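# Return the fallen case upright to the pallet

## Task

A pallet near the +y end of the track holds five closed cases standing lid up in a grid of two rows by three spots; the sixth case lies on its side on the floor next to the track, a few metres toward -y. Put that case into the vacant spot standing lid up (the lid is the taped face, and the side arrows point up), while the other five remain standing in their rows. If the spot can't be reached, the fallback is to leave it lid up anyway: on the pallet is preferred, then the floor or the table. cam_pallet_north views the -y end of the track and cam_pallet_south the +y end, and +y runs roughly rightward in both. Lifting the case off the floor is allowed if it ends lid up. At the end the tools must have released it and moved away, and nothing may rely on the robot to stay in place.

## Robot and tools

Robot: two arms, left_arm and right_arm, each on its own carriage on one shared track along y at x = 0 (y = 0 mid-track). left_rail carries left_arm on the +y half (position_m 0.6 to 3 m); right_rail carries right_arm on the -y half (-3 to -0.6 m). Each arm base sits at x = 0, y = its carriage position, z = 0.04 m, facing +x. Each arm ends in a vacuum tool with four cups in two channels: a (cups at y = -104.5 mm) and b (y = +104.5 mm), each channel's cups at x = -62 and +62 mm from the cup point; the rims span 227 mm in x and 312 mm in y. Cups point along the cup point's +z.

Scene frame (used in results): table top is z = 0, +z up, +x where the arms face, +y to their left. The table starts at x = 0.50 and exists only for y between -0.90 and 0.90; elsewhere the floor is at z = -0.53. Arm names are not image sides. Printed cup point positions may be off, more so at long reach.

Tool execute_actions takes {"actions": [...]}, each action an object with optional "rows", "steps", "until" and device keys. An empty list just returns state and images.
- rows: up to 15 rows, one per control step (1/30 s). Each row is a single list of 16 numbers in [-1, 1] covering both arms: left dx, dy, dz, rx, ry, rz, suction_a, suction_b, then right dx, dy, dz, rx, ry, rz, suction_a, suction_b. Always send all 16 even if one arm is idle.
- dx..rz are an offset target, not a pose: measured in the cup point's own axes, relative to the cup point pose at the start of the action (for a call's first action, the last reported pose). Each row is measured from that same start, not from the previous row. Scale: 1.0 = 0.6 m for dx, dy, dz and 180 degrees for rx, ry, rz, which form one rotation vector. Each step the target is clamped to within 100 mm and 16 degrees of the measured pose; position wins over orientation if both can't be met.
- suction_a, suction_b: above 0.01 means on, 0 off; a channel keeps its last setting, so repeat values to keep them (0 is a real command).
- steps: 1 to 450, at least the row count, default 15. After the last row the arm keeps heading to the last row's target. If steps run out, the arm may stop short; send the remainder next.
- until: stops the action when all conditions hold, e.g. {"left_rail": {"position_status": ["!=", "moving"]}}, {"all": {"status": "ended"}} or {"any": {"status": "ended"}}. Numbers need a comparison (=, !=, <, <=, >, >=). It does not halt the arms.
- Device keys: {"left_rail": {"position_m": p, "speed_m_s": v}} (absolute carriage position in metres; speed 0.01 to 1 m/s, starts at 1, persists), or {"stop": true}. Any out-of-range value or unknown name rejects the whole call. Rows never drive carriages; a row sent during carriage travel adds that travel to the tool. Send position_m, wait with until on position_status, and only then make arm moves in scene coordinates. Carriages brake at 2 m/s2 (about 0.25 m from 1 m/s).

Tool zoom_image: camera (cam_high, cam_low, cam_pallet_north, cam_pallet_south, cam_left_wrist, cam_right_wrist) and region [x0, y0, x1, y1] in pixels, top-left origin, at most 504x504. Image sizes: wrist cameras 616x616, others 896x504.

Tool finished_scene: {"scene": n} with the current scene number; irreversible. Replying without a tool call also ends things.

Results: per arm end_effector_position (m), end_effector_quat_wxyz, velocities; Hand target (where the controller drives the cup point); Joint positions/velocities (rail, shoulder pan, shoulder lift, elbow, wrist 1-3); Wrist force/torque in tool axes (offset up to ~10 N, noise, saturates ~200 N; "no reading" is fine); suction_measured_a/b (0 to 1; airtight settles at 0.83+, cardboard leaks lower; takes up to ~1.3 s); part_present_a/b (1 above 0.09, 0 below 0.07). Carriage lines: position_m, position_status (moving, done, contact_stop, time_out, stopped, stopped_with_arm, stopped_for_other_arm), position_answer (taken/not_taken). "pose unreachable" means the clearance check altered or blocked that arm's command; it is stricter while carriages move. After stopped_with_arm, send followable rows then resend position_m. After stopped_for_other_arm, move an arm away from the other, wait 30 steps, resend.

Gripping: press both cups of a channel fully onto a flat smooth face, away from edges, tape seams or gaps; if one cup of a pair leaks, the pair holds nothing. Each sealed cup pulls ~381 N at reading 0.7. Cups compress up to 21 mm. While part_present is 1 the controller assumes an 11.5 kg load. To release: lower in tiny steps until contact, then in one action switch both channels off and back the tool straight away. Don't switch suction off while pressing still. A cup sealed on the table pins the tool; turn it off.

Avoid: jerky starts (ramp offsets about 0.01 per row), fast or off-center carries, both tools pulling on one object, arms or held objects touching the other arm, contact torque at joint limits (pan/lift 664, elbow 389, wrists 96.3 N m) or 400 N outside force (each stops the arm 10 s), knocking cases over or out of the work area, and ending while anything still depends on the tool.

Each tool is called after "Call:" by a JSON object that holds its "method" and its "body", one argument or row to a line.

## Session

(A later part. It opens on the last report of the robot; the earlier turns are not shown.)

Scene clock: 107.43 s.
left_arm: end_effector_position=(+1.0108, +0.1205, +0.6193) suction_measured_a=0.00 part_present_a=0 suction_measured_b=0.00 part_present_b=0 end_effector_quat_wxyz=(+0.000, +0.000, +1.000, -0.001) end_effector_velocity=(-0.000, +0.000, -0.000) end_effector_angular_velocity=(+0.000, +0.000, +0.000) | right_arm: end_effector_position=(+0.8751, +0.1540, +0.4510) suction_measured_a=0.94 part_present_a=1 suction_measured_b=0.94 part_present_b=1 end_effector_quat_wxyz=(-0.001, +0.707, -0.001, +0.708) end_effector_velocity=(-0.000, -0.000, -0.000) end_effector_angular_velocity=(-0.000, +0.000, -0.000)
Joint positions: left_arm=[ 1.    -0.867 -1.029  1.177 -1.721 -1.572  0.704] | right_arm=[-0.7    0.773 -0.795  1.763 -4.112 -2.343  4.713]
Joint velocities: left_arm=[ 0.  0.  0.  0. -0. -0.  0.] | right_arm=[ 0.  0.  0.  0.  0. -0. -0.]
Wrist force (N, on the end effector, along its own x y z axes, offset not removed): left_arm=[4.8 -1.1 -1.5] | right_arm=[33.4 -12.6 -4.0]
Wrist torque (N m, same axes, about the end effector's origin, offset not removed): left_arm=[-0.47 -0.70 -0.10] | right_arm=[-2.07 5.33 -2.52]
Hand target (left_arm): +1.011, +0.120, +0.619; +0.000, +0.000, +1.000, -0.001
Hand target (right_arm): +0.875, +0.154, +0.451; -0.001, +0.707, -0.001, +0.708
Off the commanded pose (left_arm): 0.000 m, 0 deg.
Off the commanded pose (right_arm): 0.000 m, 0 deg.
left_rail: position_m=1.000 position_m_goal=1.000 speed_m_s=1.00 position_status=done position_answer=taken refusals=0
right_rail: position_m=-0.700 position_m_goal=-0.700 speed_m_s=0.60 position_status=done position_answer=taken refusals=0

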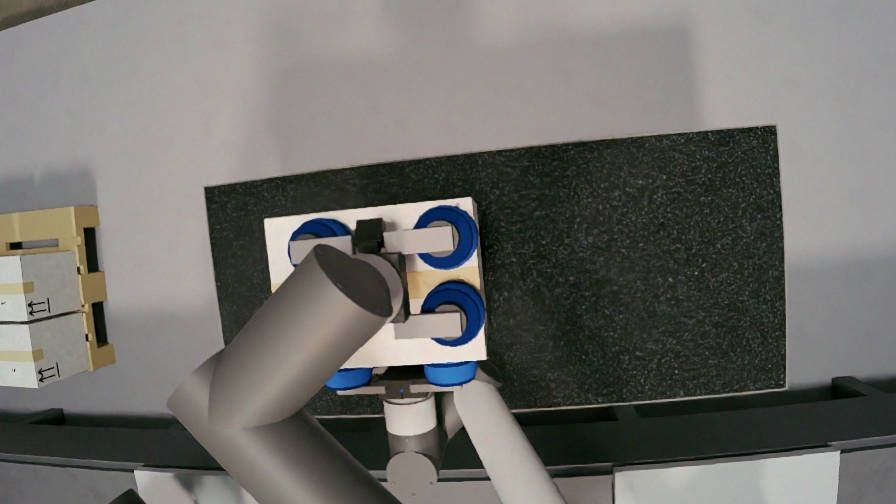

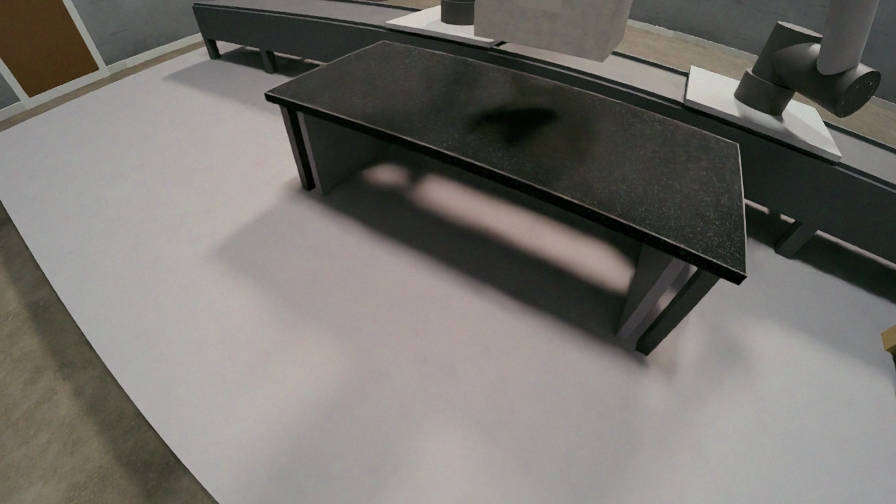

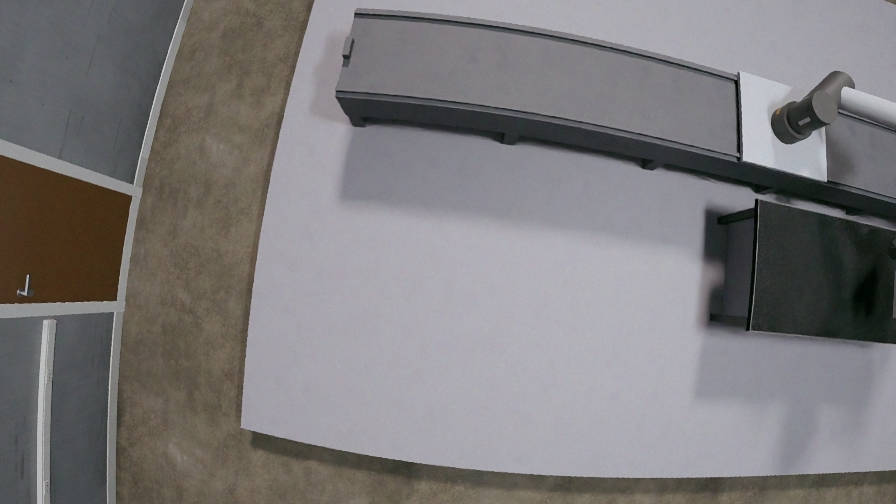

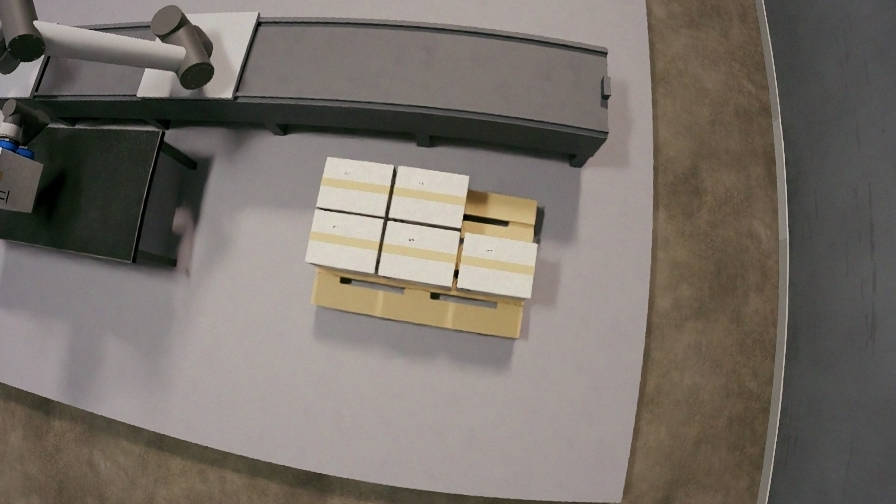

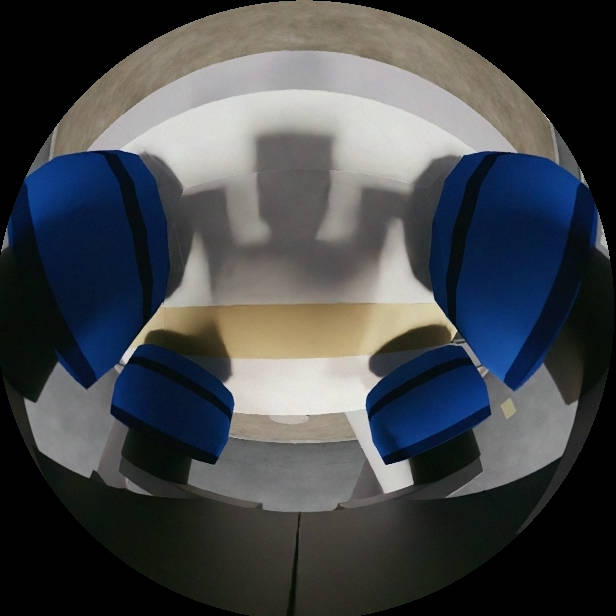

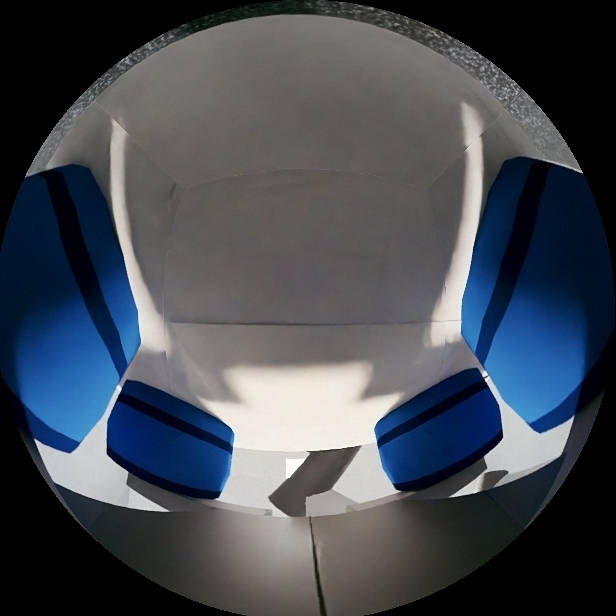

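Call:
{"method": "execute_actions", "body": {
  "actions": [
    {"rows":[[0,0,0.01,0,0,0,1,1,0,0,0,0,0,0,1,1],[0,0,0.02,0,0,0,1,1,0,0,0,0,0,0,1,1]],"steps":40}
  ]
}}

Scene clock: 111.27 s.
left_arm: end_effector_position=(+1.0108, +0.1205, +0.6073) suction_measured_a=0.00 part_present_a=0 suction_measured_b=0.00 part_present_b=0 end_effector_quat_wxyz=(+0.000, +0.000, +1.000, -0.001) end_effector_velocity=(-0.000, +0.000, -0.000) end_effector_angular_velocity=(+0.000, +0.000, +0.000) | right_arm: end_effector_position=(+0.8751, +0.1540, +0.4510) suction_measured_a=0.94 part_present_a=1 suction_measured_b=0.94 part_present_b=1 end_effector_quat_wxyz=(-0.001, +0.707, -0.001, +0.708) end_effector_velocity=(+0.000, +0.000, -0.000) end_effector_angular_velocity=(-0.000, +0.000, +0.000)
Joint positions: left_arm=[ 1.    -0.867 -1.027  1.19  -1.736 -1.572  0.704] | right_arm=[-0.7    0.773 -0.795  1.763 -4.112 -2.343  4.713]
Joint velocities: left_arm=[ 0. -0.  0.  0. -0. -0. -0.] | right_arm=[ 0. -0.  0. -0.  0.  0. -0.]
Wrist force (N, on the end effector, along its own x y z axes, offset not removed): left_arm=[3.4 -2.7 0.0] | right_arm=[33.7 -4.7 -1.2]
Wrist torque (N m, same axes, about the end effector's origin, offset not removed): left_arm=[-0.69 -0.44 -0.11] | right_arm=[-1.12 5.33 -2.55]
Hand target (left_arm): +1.011, +0.120, +0.607; +0.000, +0.000, +1.000, -0.001
Hand target (right_arm): +0.875, +0.154, +0.451; -0.001, +0.707, -0.001, +0.708
Off the commanded pose (left_arm): 0.000 m, 0 deg.
Off the commanded pose (right_arm): 0.000 m, 0 deg.
left_rail: position_m=1.000 position_m_goal=1.000 speed_m_s=1.00 position_status=done position_answer=taken refusals=0
right_rail: position_m=-0.700 position_m_goal=-0.700 speed_m_s=0.60 position_status=done position_answer=taken refusals=0

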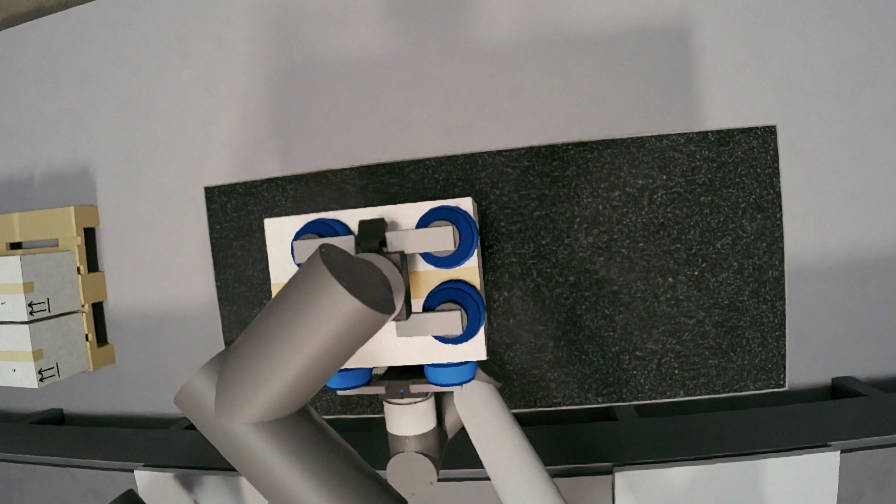

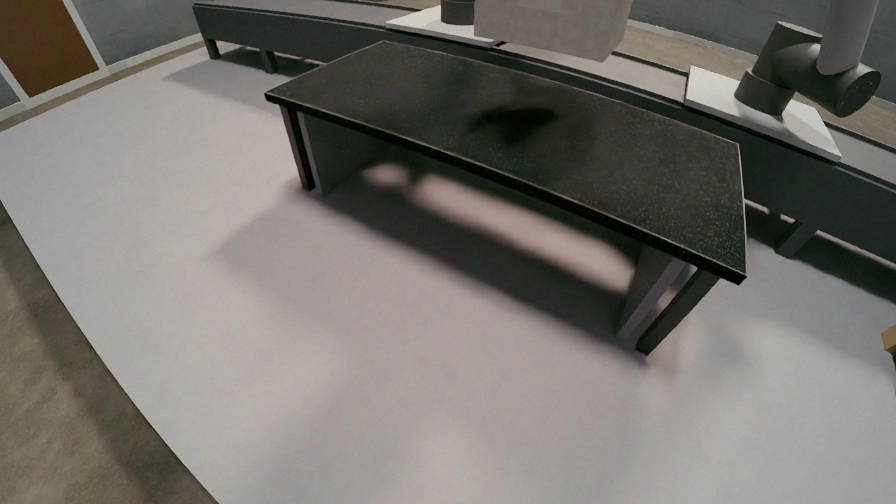

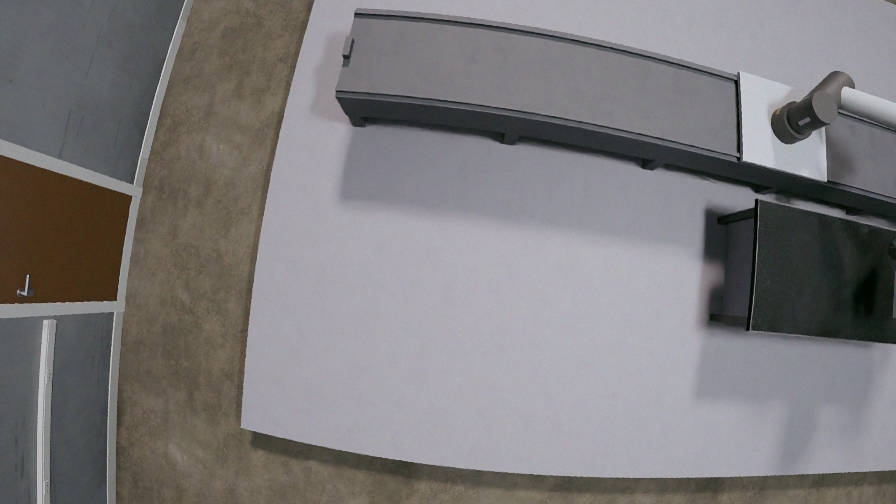

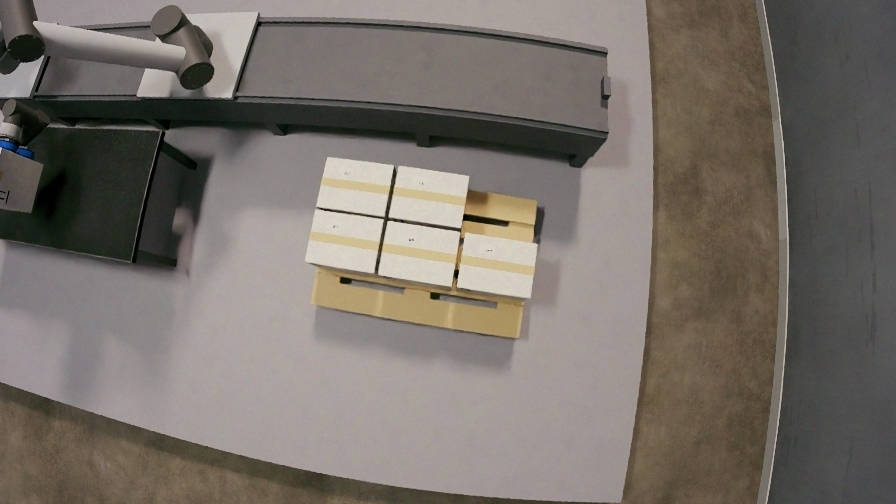

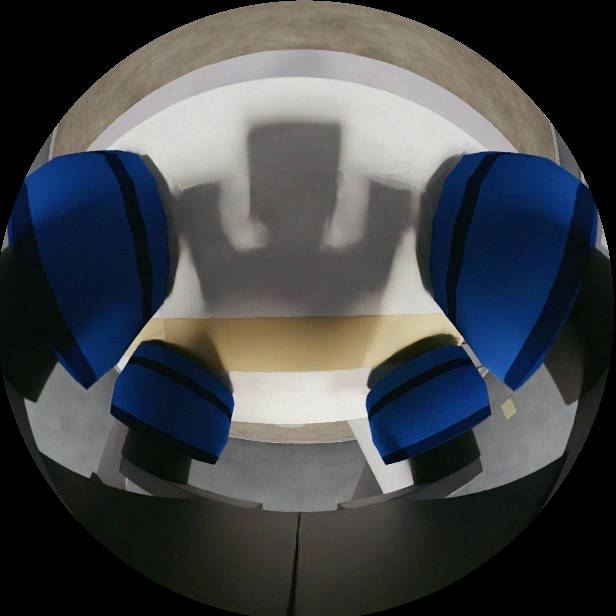

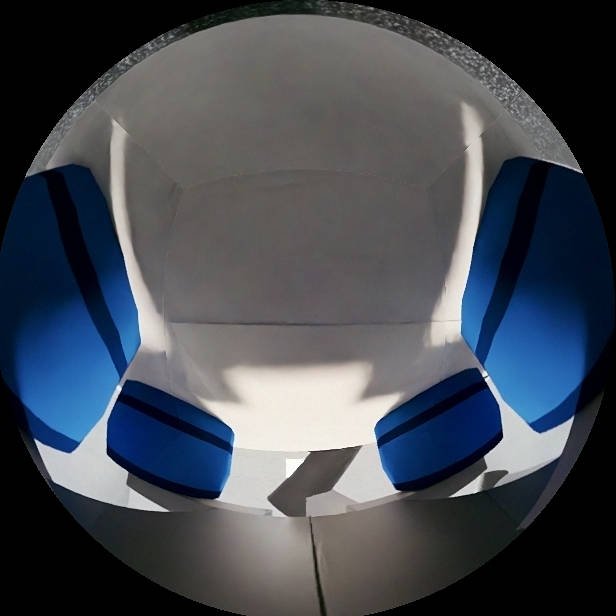

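Call:
{"method": "execute_actions", "body": {
  "actions": [
    {"rows":[[0,0,0.01,0,0,0,1,1,0,0,0,0,0,0,1,1]],"steps":20}
  ]
}}

Call:
{"method": "execute_actions", "body": {
  "actions": [
    {"rows":[[0,0,0.008,0,0,0,1,1,0,0,0,0,0,0,1,1]],"steps":20}
  ]
}}

Scene clock: 117.60 s.
left_arm: end_effector_position=(+1.0106, +0.1203, +0.5996) suction_measured_a=0.00 part_present_a=0 suction_measured_b=0.79 part_present_b=1 end_effector_quat_wxyz=(-0.000, +0.000, +1.000, -0.000) end_effector_velocity=(+0.000, -0.000, -0.001) end_effector_angular_velocity=(+0.001, +0.001, -0.000) | right_arm: end_effector_position=(+0.8753, +0.1542, +0.4538) suction_measured_a=0.94 part_present_a=1 suction_measured_b=0.94 part_present_b=1 end_effector_quat_wxyz=(-0.002, +0.706, -0.002, +0.709) end_effector_velocity=(-0.000, -0.000, +0.000) end_effector_angular_velocity=(+0.000, -0.000, +0.000)
Joint positions: left_arm=[ 1.    -0.867 -1.025  1.197 -1.743 -1.572  0.704] | right_arm=[-0.7    0.773 -0.796  1.762 -4.113 -2.343  4.714]
Joint velocities: left_arm=[ 0.    -0.     0.001  0.    -0.    -0.    -0.   ] | right_arm=[ 0.  0. -0.  0. -0.  0.  0.]
Wrist force (N, on the end effector, along its own x y z axes, offset not removed): left_arm=[43.0 -39.3 200.0] | right_arm=[200.0 -48.5 40.2]
Wrist torque (N m, same axes, about the end effector's origin, offset not removed): left_arm=[14.73 -3.53 -2.18] | right_arm=[2.89 -6.80 20.00]
Hand target (left_arm): +1.011, +0.120, +0.601; +0.000, +0.000, +1.000, -0.001
Hand target (right_arm): +0.875, +0.154, +0.451; -0.001, +0.707, -0.001, +0.708
Off the commanded pose (left_arm): 0.002 m, 0 deg.
Off the commanded pose (right_arm): 0.003 m, 0 deg.
left_rail: position_m=1.000 position_m_goal=1.000 speed_m_s=1.00 position_status=done position_answer=taken refusals=0
right_rail: position_m=-0.700 position_m_goal=-0.700 speed_m_s=0.60 position_status=done position_answer=taken refusals=0

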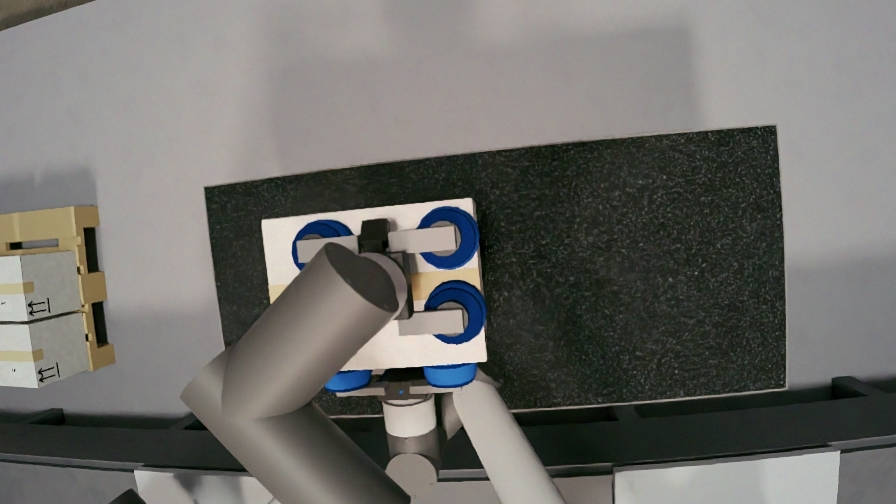

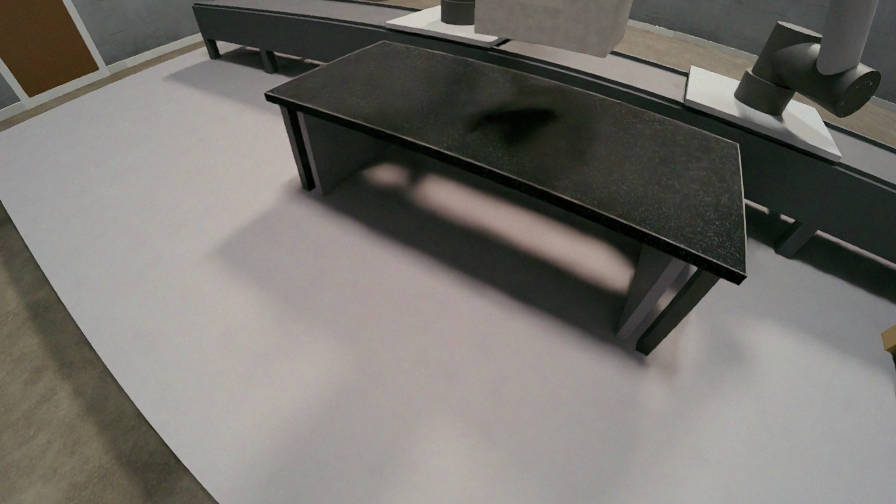

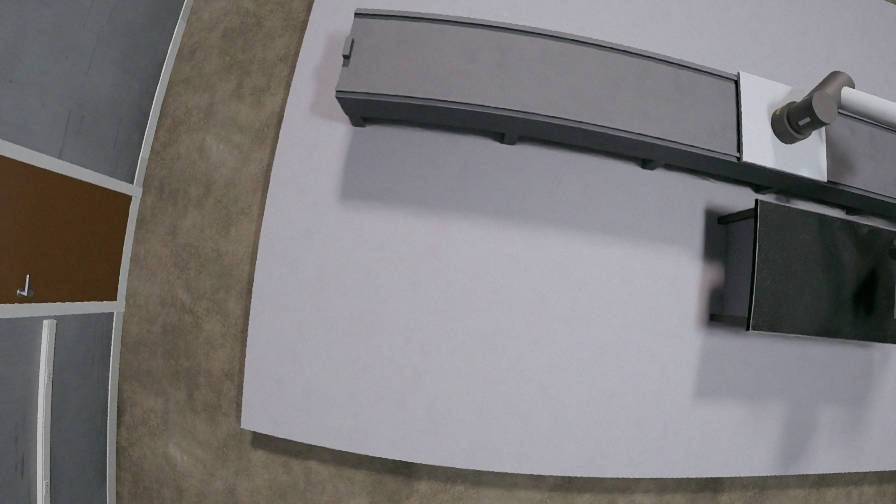

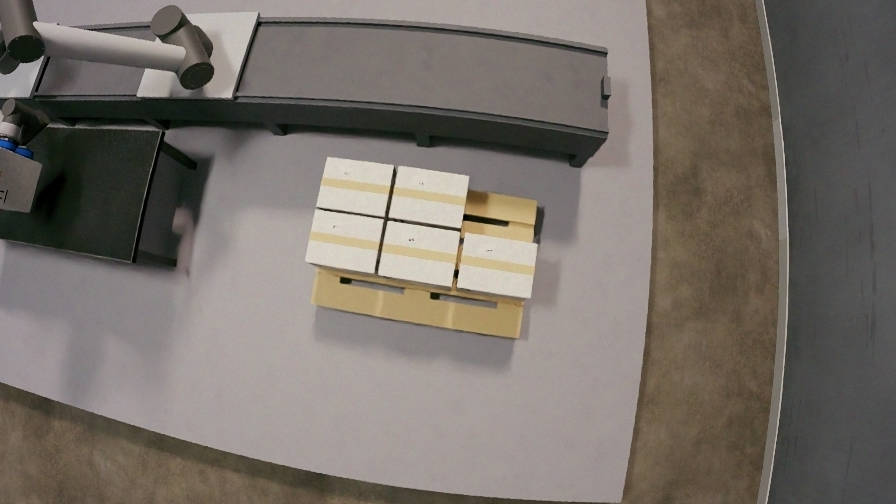

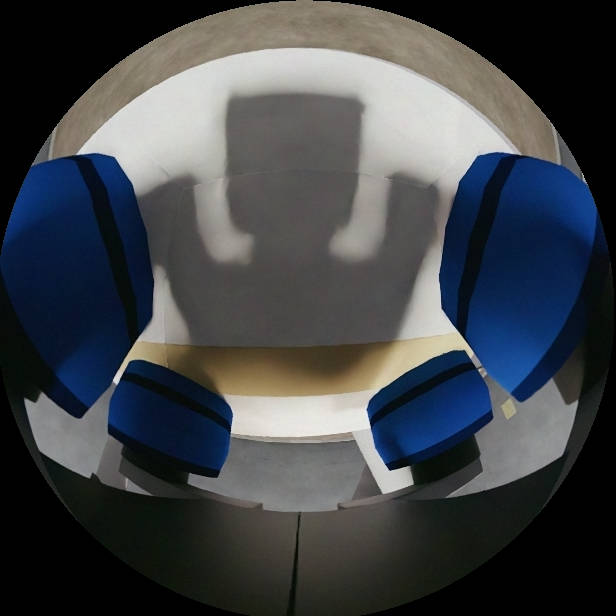

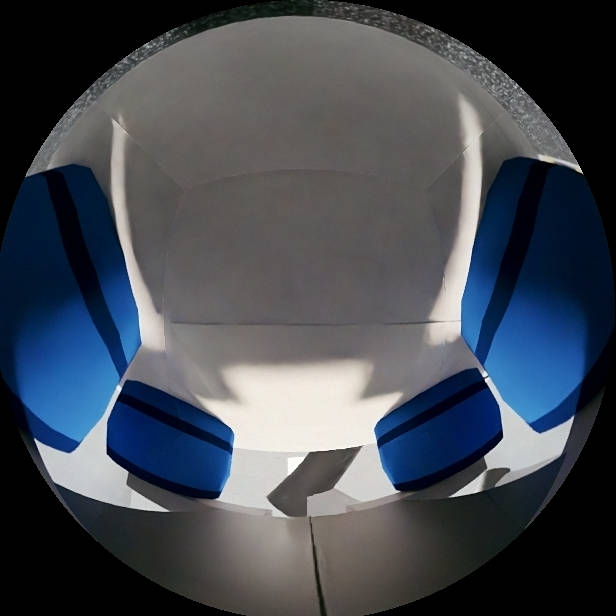

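Scene clock: 118.27 s.
left_arm: end_effector_position=(+1.0106, +0.1201, +0.5945) suction_measured_a=0.00 part_present_a=0 suction_measured_b=0.95 part_present_b=1 end_effector_quat_wxyz=(-0.001, +0.000, +1.000, -0.000) end_effector_velocity=(-0.000, +0.000, -0.000) end_effector_angular_velocity=(+0.000, +0.000, -0.000) | right_arm: end_effector_position=(+0.8752, +0.1541, +0.4545) suction_measured_a=0.94 part_present_a=1 suction_measured_b=0.94 part_present_b=1 end_effector_quat_wxyz=(-0.003, +0.705, -0.002, +0.709) end_effector_velocity=(+0.000, +0.000, -0.001) end_effector_angular_velocity=(-0.000, +0.000, -0.000)
Joint positions: left_arm=[ 1.    -0.867 -1.023  1.202 -1.749 -1.572  0.704] | right_arm=[-0.7    0.773 -0.797  1.762 -4.113 -2.343  4.714]
Joint velocities: left_arm=[ 0.  0.  0.  0. -0. -0.  0.] | right_arm=[ 0.     0.     0.001  0.    -0.001 -0.     0.   ]
Wrist force (N, on the end effector, along its own x y z axes, offset not removed): left_arm=[40.3 -42.3 200.0] | right_arm=[200.0 -49.9 40.5]
Wrist torque (N m, same axes, about the end effector's origin, offset not removed): left_arm=[14.34 -5.64 -1.57] | right_arm=[3.81 -6.80 20.00]
Hand target (left_arm): +1.011, +0.120, +0.595; -0.000, +0.000, +1.000, -0.000
Hand target (right_arm): +0.875, +0.154, +0.454; -0.002, +0.706, -0.002, +0.709
Off the commanded pose (left_arm): 0.000 m, 0 deg.
Off the commanded pose (right_arm): 0.001 m, 0 deg.
left_rail: position_m=1.000 position_m_goal=1.000 speed_m_s=1.00 position_status=done position_answer=taken refusals=0
right_rail: position_m=-0.700 position_m_goal=-0.700 speed_m_s=0.60 position_status=done position_answer=taken refusals=0

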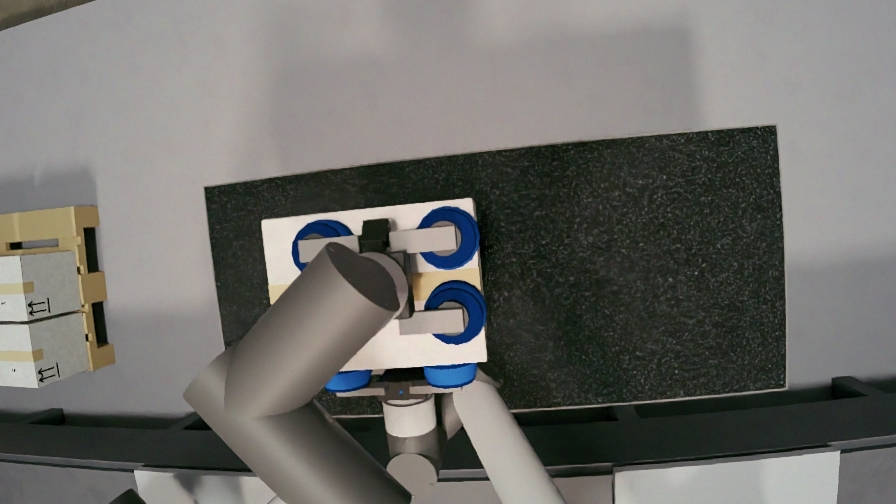

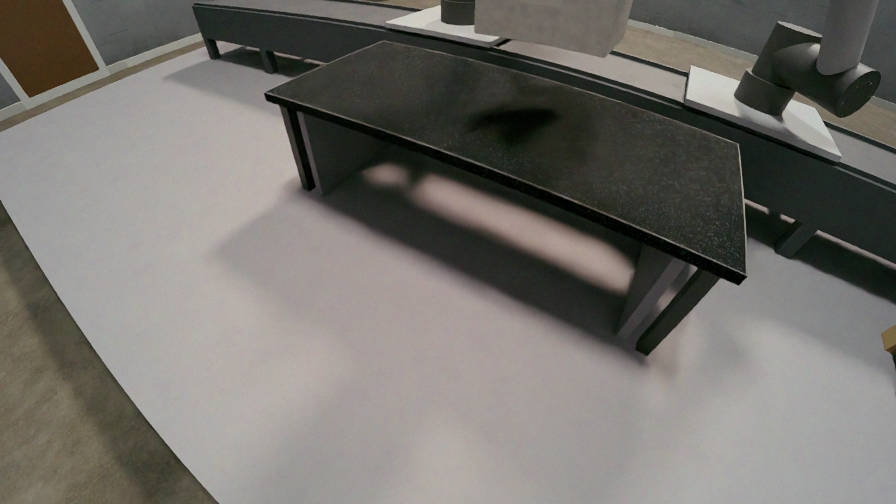

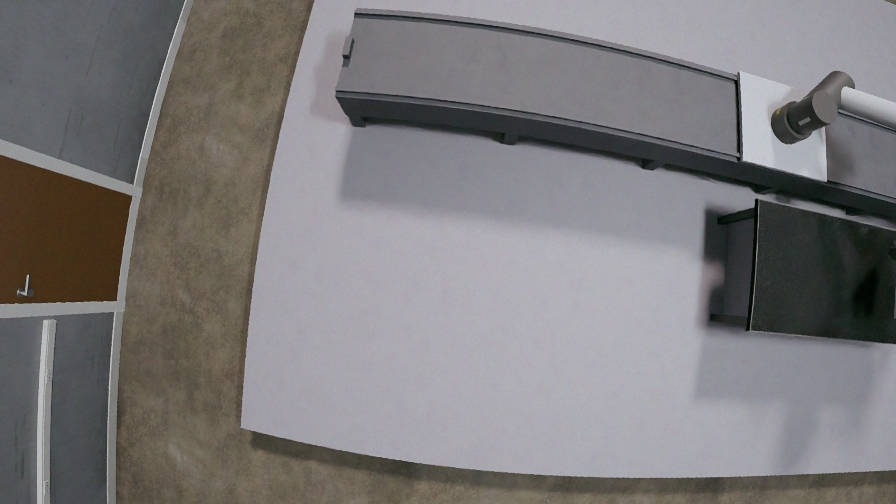

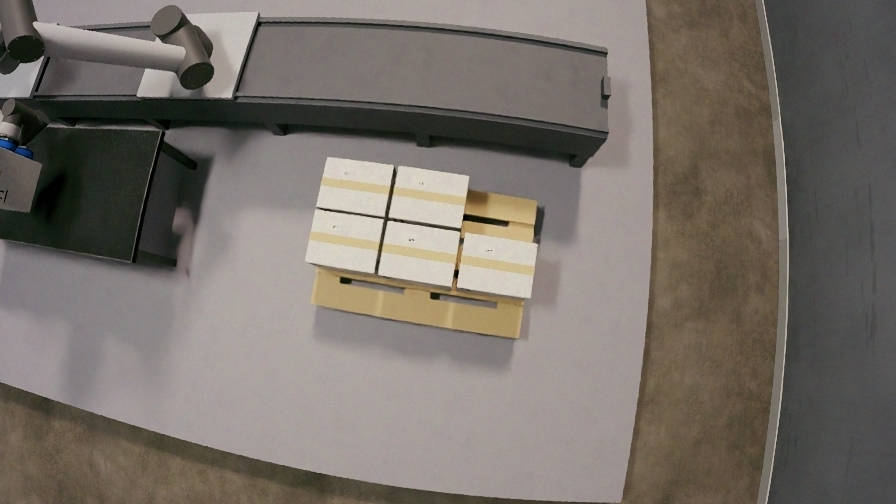

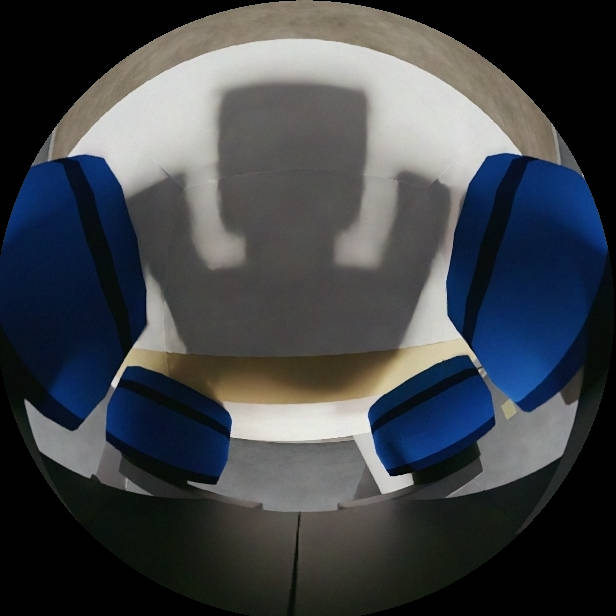

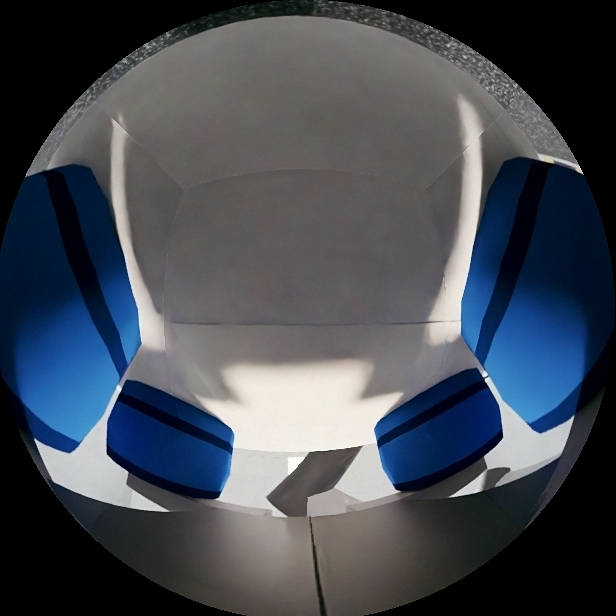

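Call:
{"method": "execute_actions", "body": {
  "actions": [
    {"rows":[[0,0,0,-0.005,0,0,1,1,0,0,0,0,0,0,1,1],[0,0,0,-0.012,0,0,1,1,0,0,0,0,0,0,1,1]],"steps":35}
  ]
}}

Scene clock: 133.80 s.
left_arm: end_effector_position=(+1.0106, +0.1201, +0.5945) suction_measured_a=0.00 part_present_a=0 suction_measured_b=0.95 part_present_b=1 end_effector_quat_wxyz=(-0.001, +0.000, +1.000, +0.018) end_effector_velocity=(+0.000, -0.000, -0.000) end_effector_angular_velocity=(+0.000, +0.000, +0.000) | right_arm: end_effector_position=(+0.8764, +0.1556, +0.4674) suction_measured_a=0.94 part_present_a=1 suction_measured_b=0.94 part_present_b=1 end_effector_quat_wxyz=(-0.011, +0.699, -0.009, +0.715) end_effector_velocity=(-0.000, +0.000, +0.000) end_effector_angular_velocity=(+0.000, -0.000, +0.000)
Joint positions: left_arm=[ 1.    -0.872 -1.015  1.183 -1.709 -1.548  0.699] | right_arm=[-0.7    0.773 -0.801  1.752 -4.125 -2.341  4.719]
Joint velocities: left_arm=[ 0.  0.  0. -0.  0. -0. -0.] | right_arm=[ 0.  0. -0.  0. -0.  0.  0.]
Wrist force (N, on the end effector, along its own x y z axes, offset not removed): left_arm=[0.2 5.9 -171.2] | right_arm=[-19.4 -7.2 0.9]
Wrist torque (N m, same axes, about the end effector's origin, offset not removed): left_arm=[14.84 -20.03 -1.64] | right_arm=[-2.26 -17.40 14.37]
Hand target (left_arm): +1.011, +0.120, +0.595; -0.001, +0.000, +1.000, +0.018
Hand target (right_arm): +0.876, +0.156, +0.468; -0.011, +0.699, -0.009, +0.715
Off the commanded pose (left_arm): 0.000 m, 0 deg.
Off the commanded pose (right_arm): 0.013 m, 2 deg.
FORCE FAULT: contact force on the right arm reached its limit, and that arm stopped for 10 seconds. The contact can be on any part of that arm, not only on its tool. That arm's remaining commands of this call were not run. That arm holds still and accepts commands again. Move the arm away from the contact; if what it grips holds it there, let go first. Pushing or pulling that hard again can fault the arm again.
left_rail: position_m=1.000 position_m_goal=1.000 speed_m_s=1.00 position_status=done position_answer=taken refusals=0
right_rail: position_m=-0.700 position_m_goal=-0.700 speed_m_s=0.60 position_status=done position_answer=taken refusals=0

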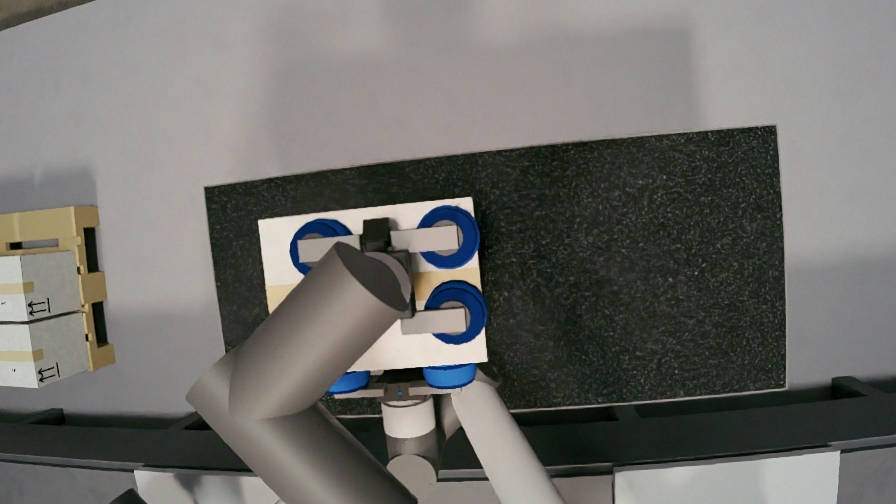

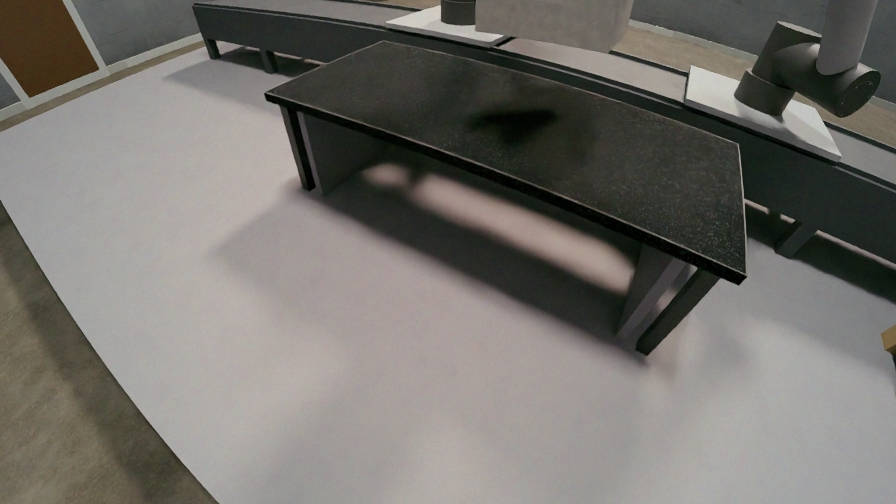

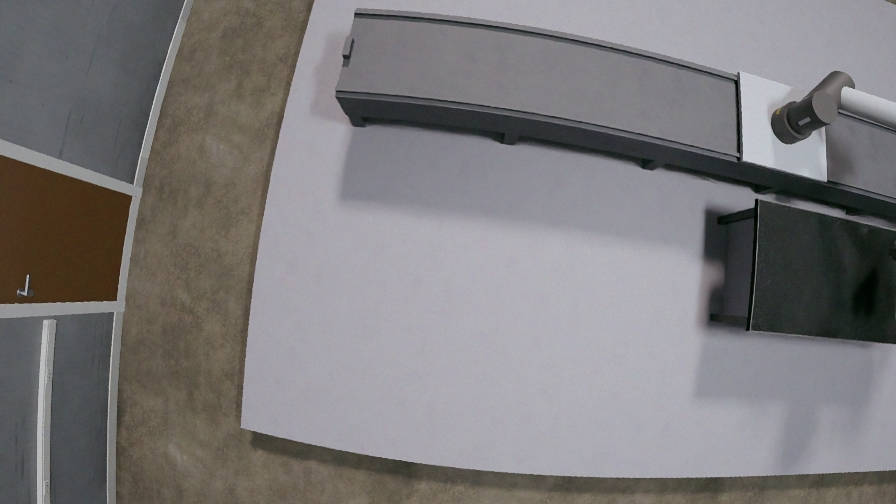

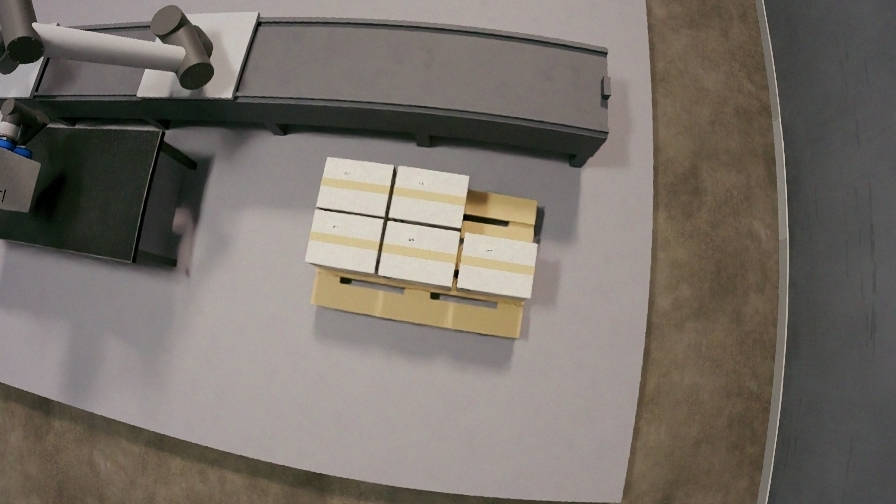

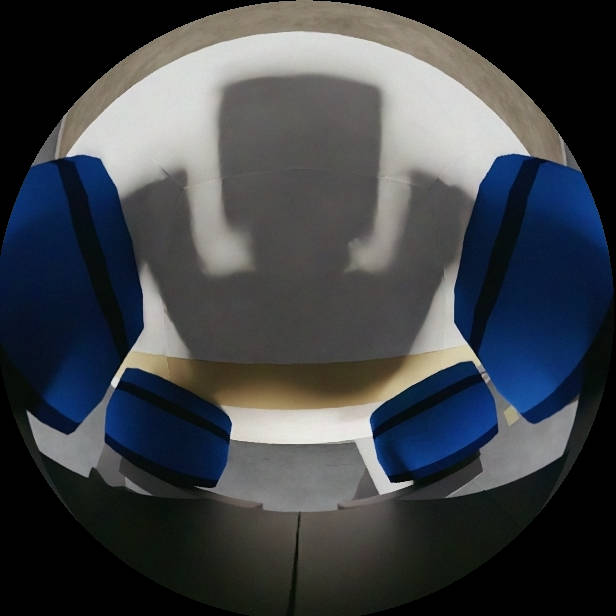

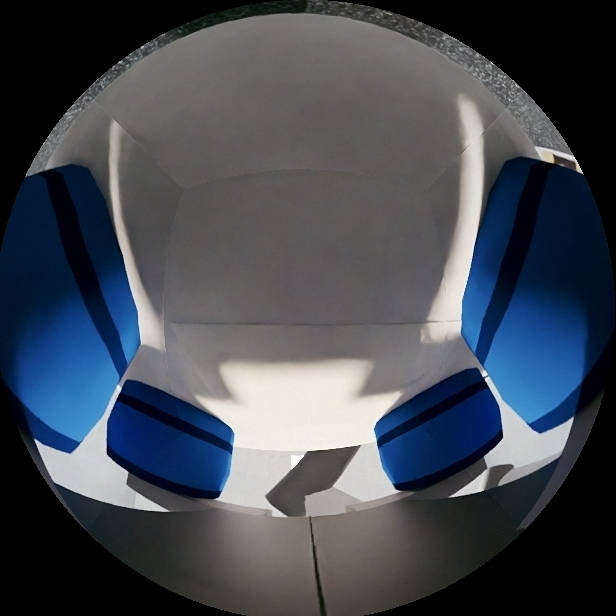

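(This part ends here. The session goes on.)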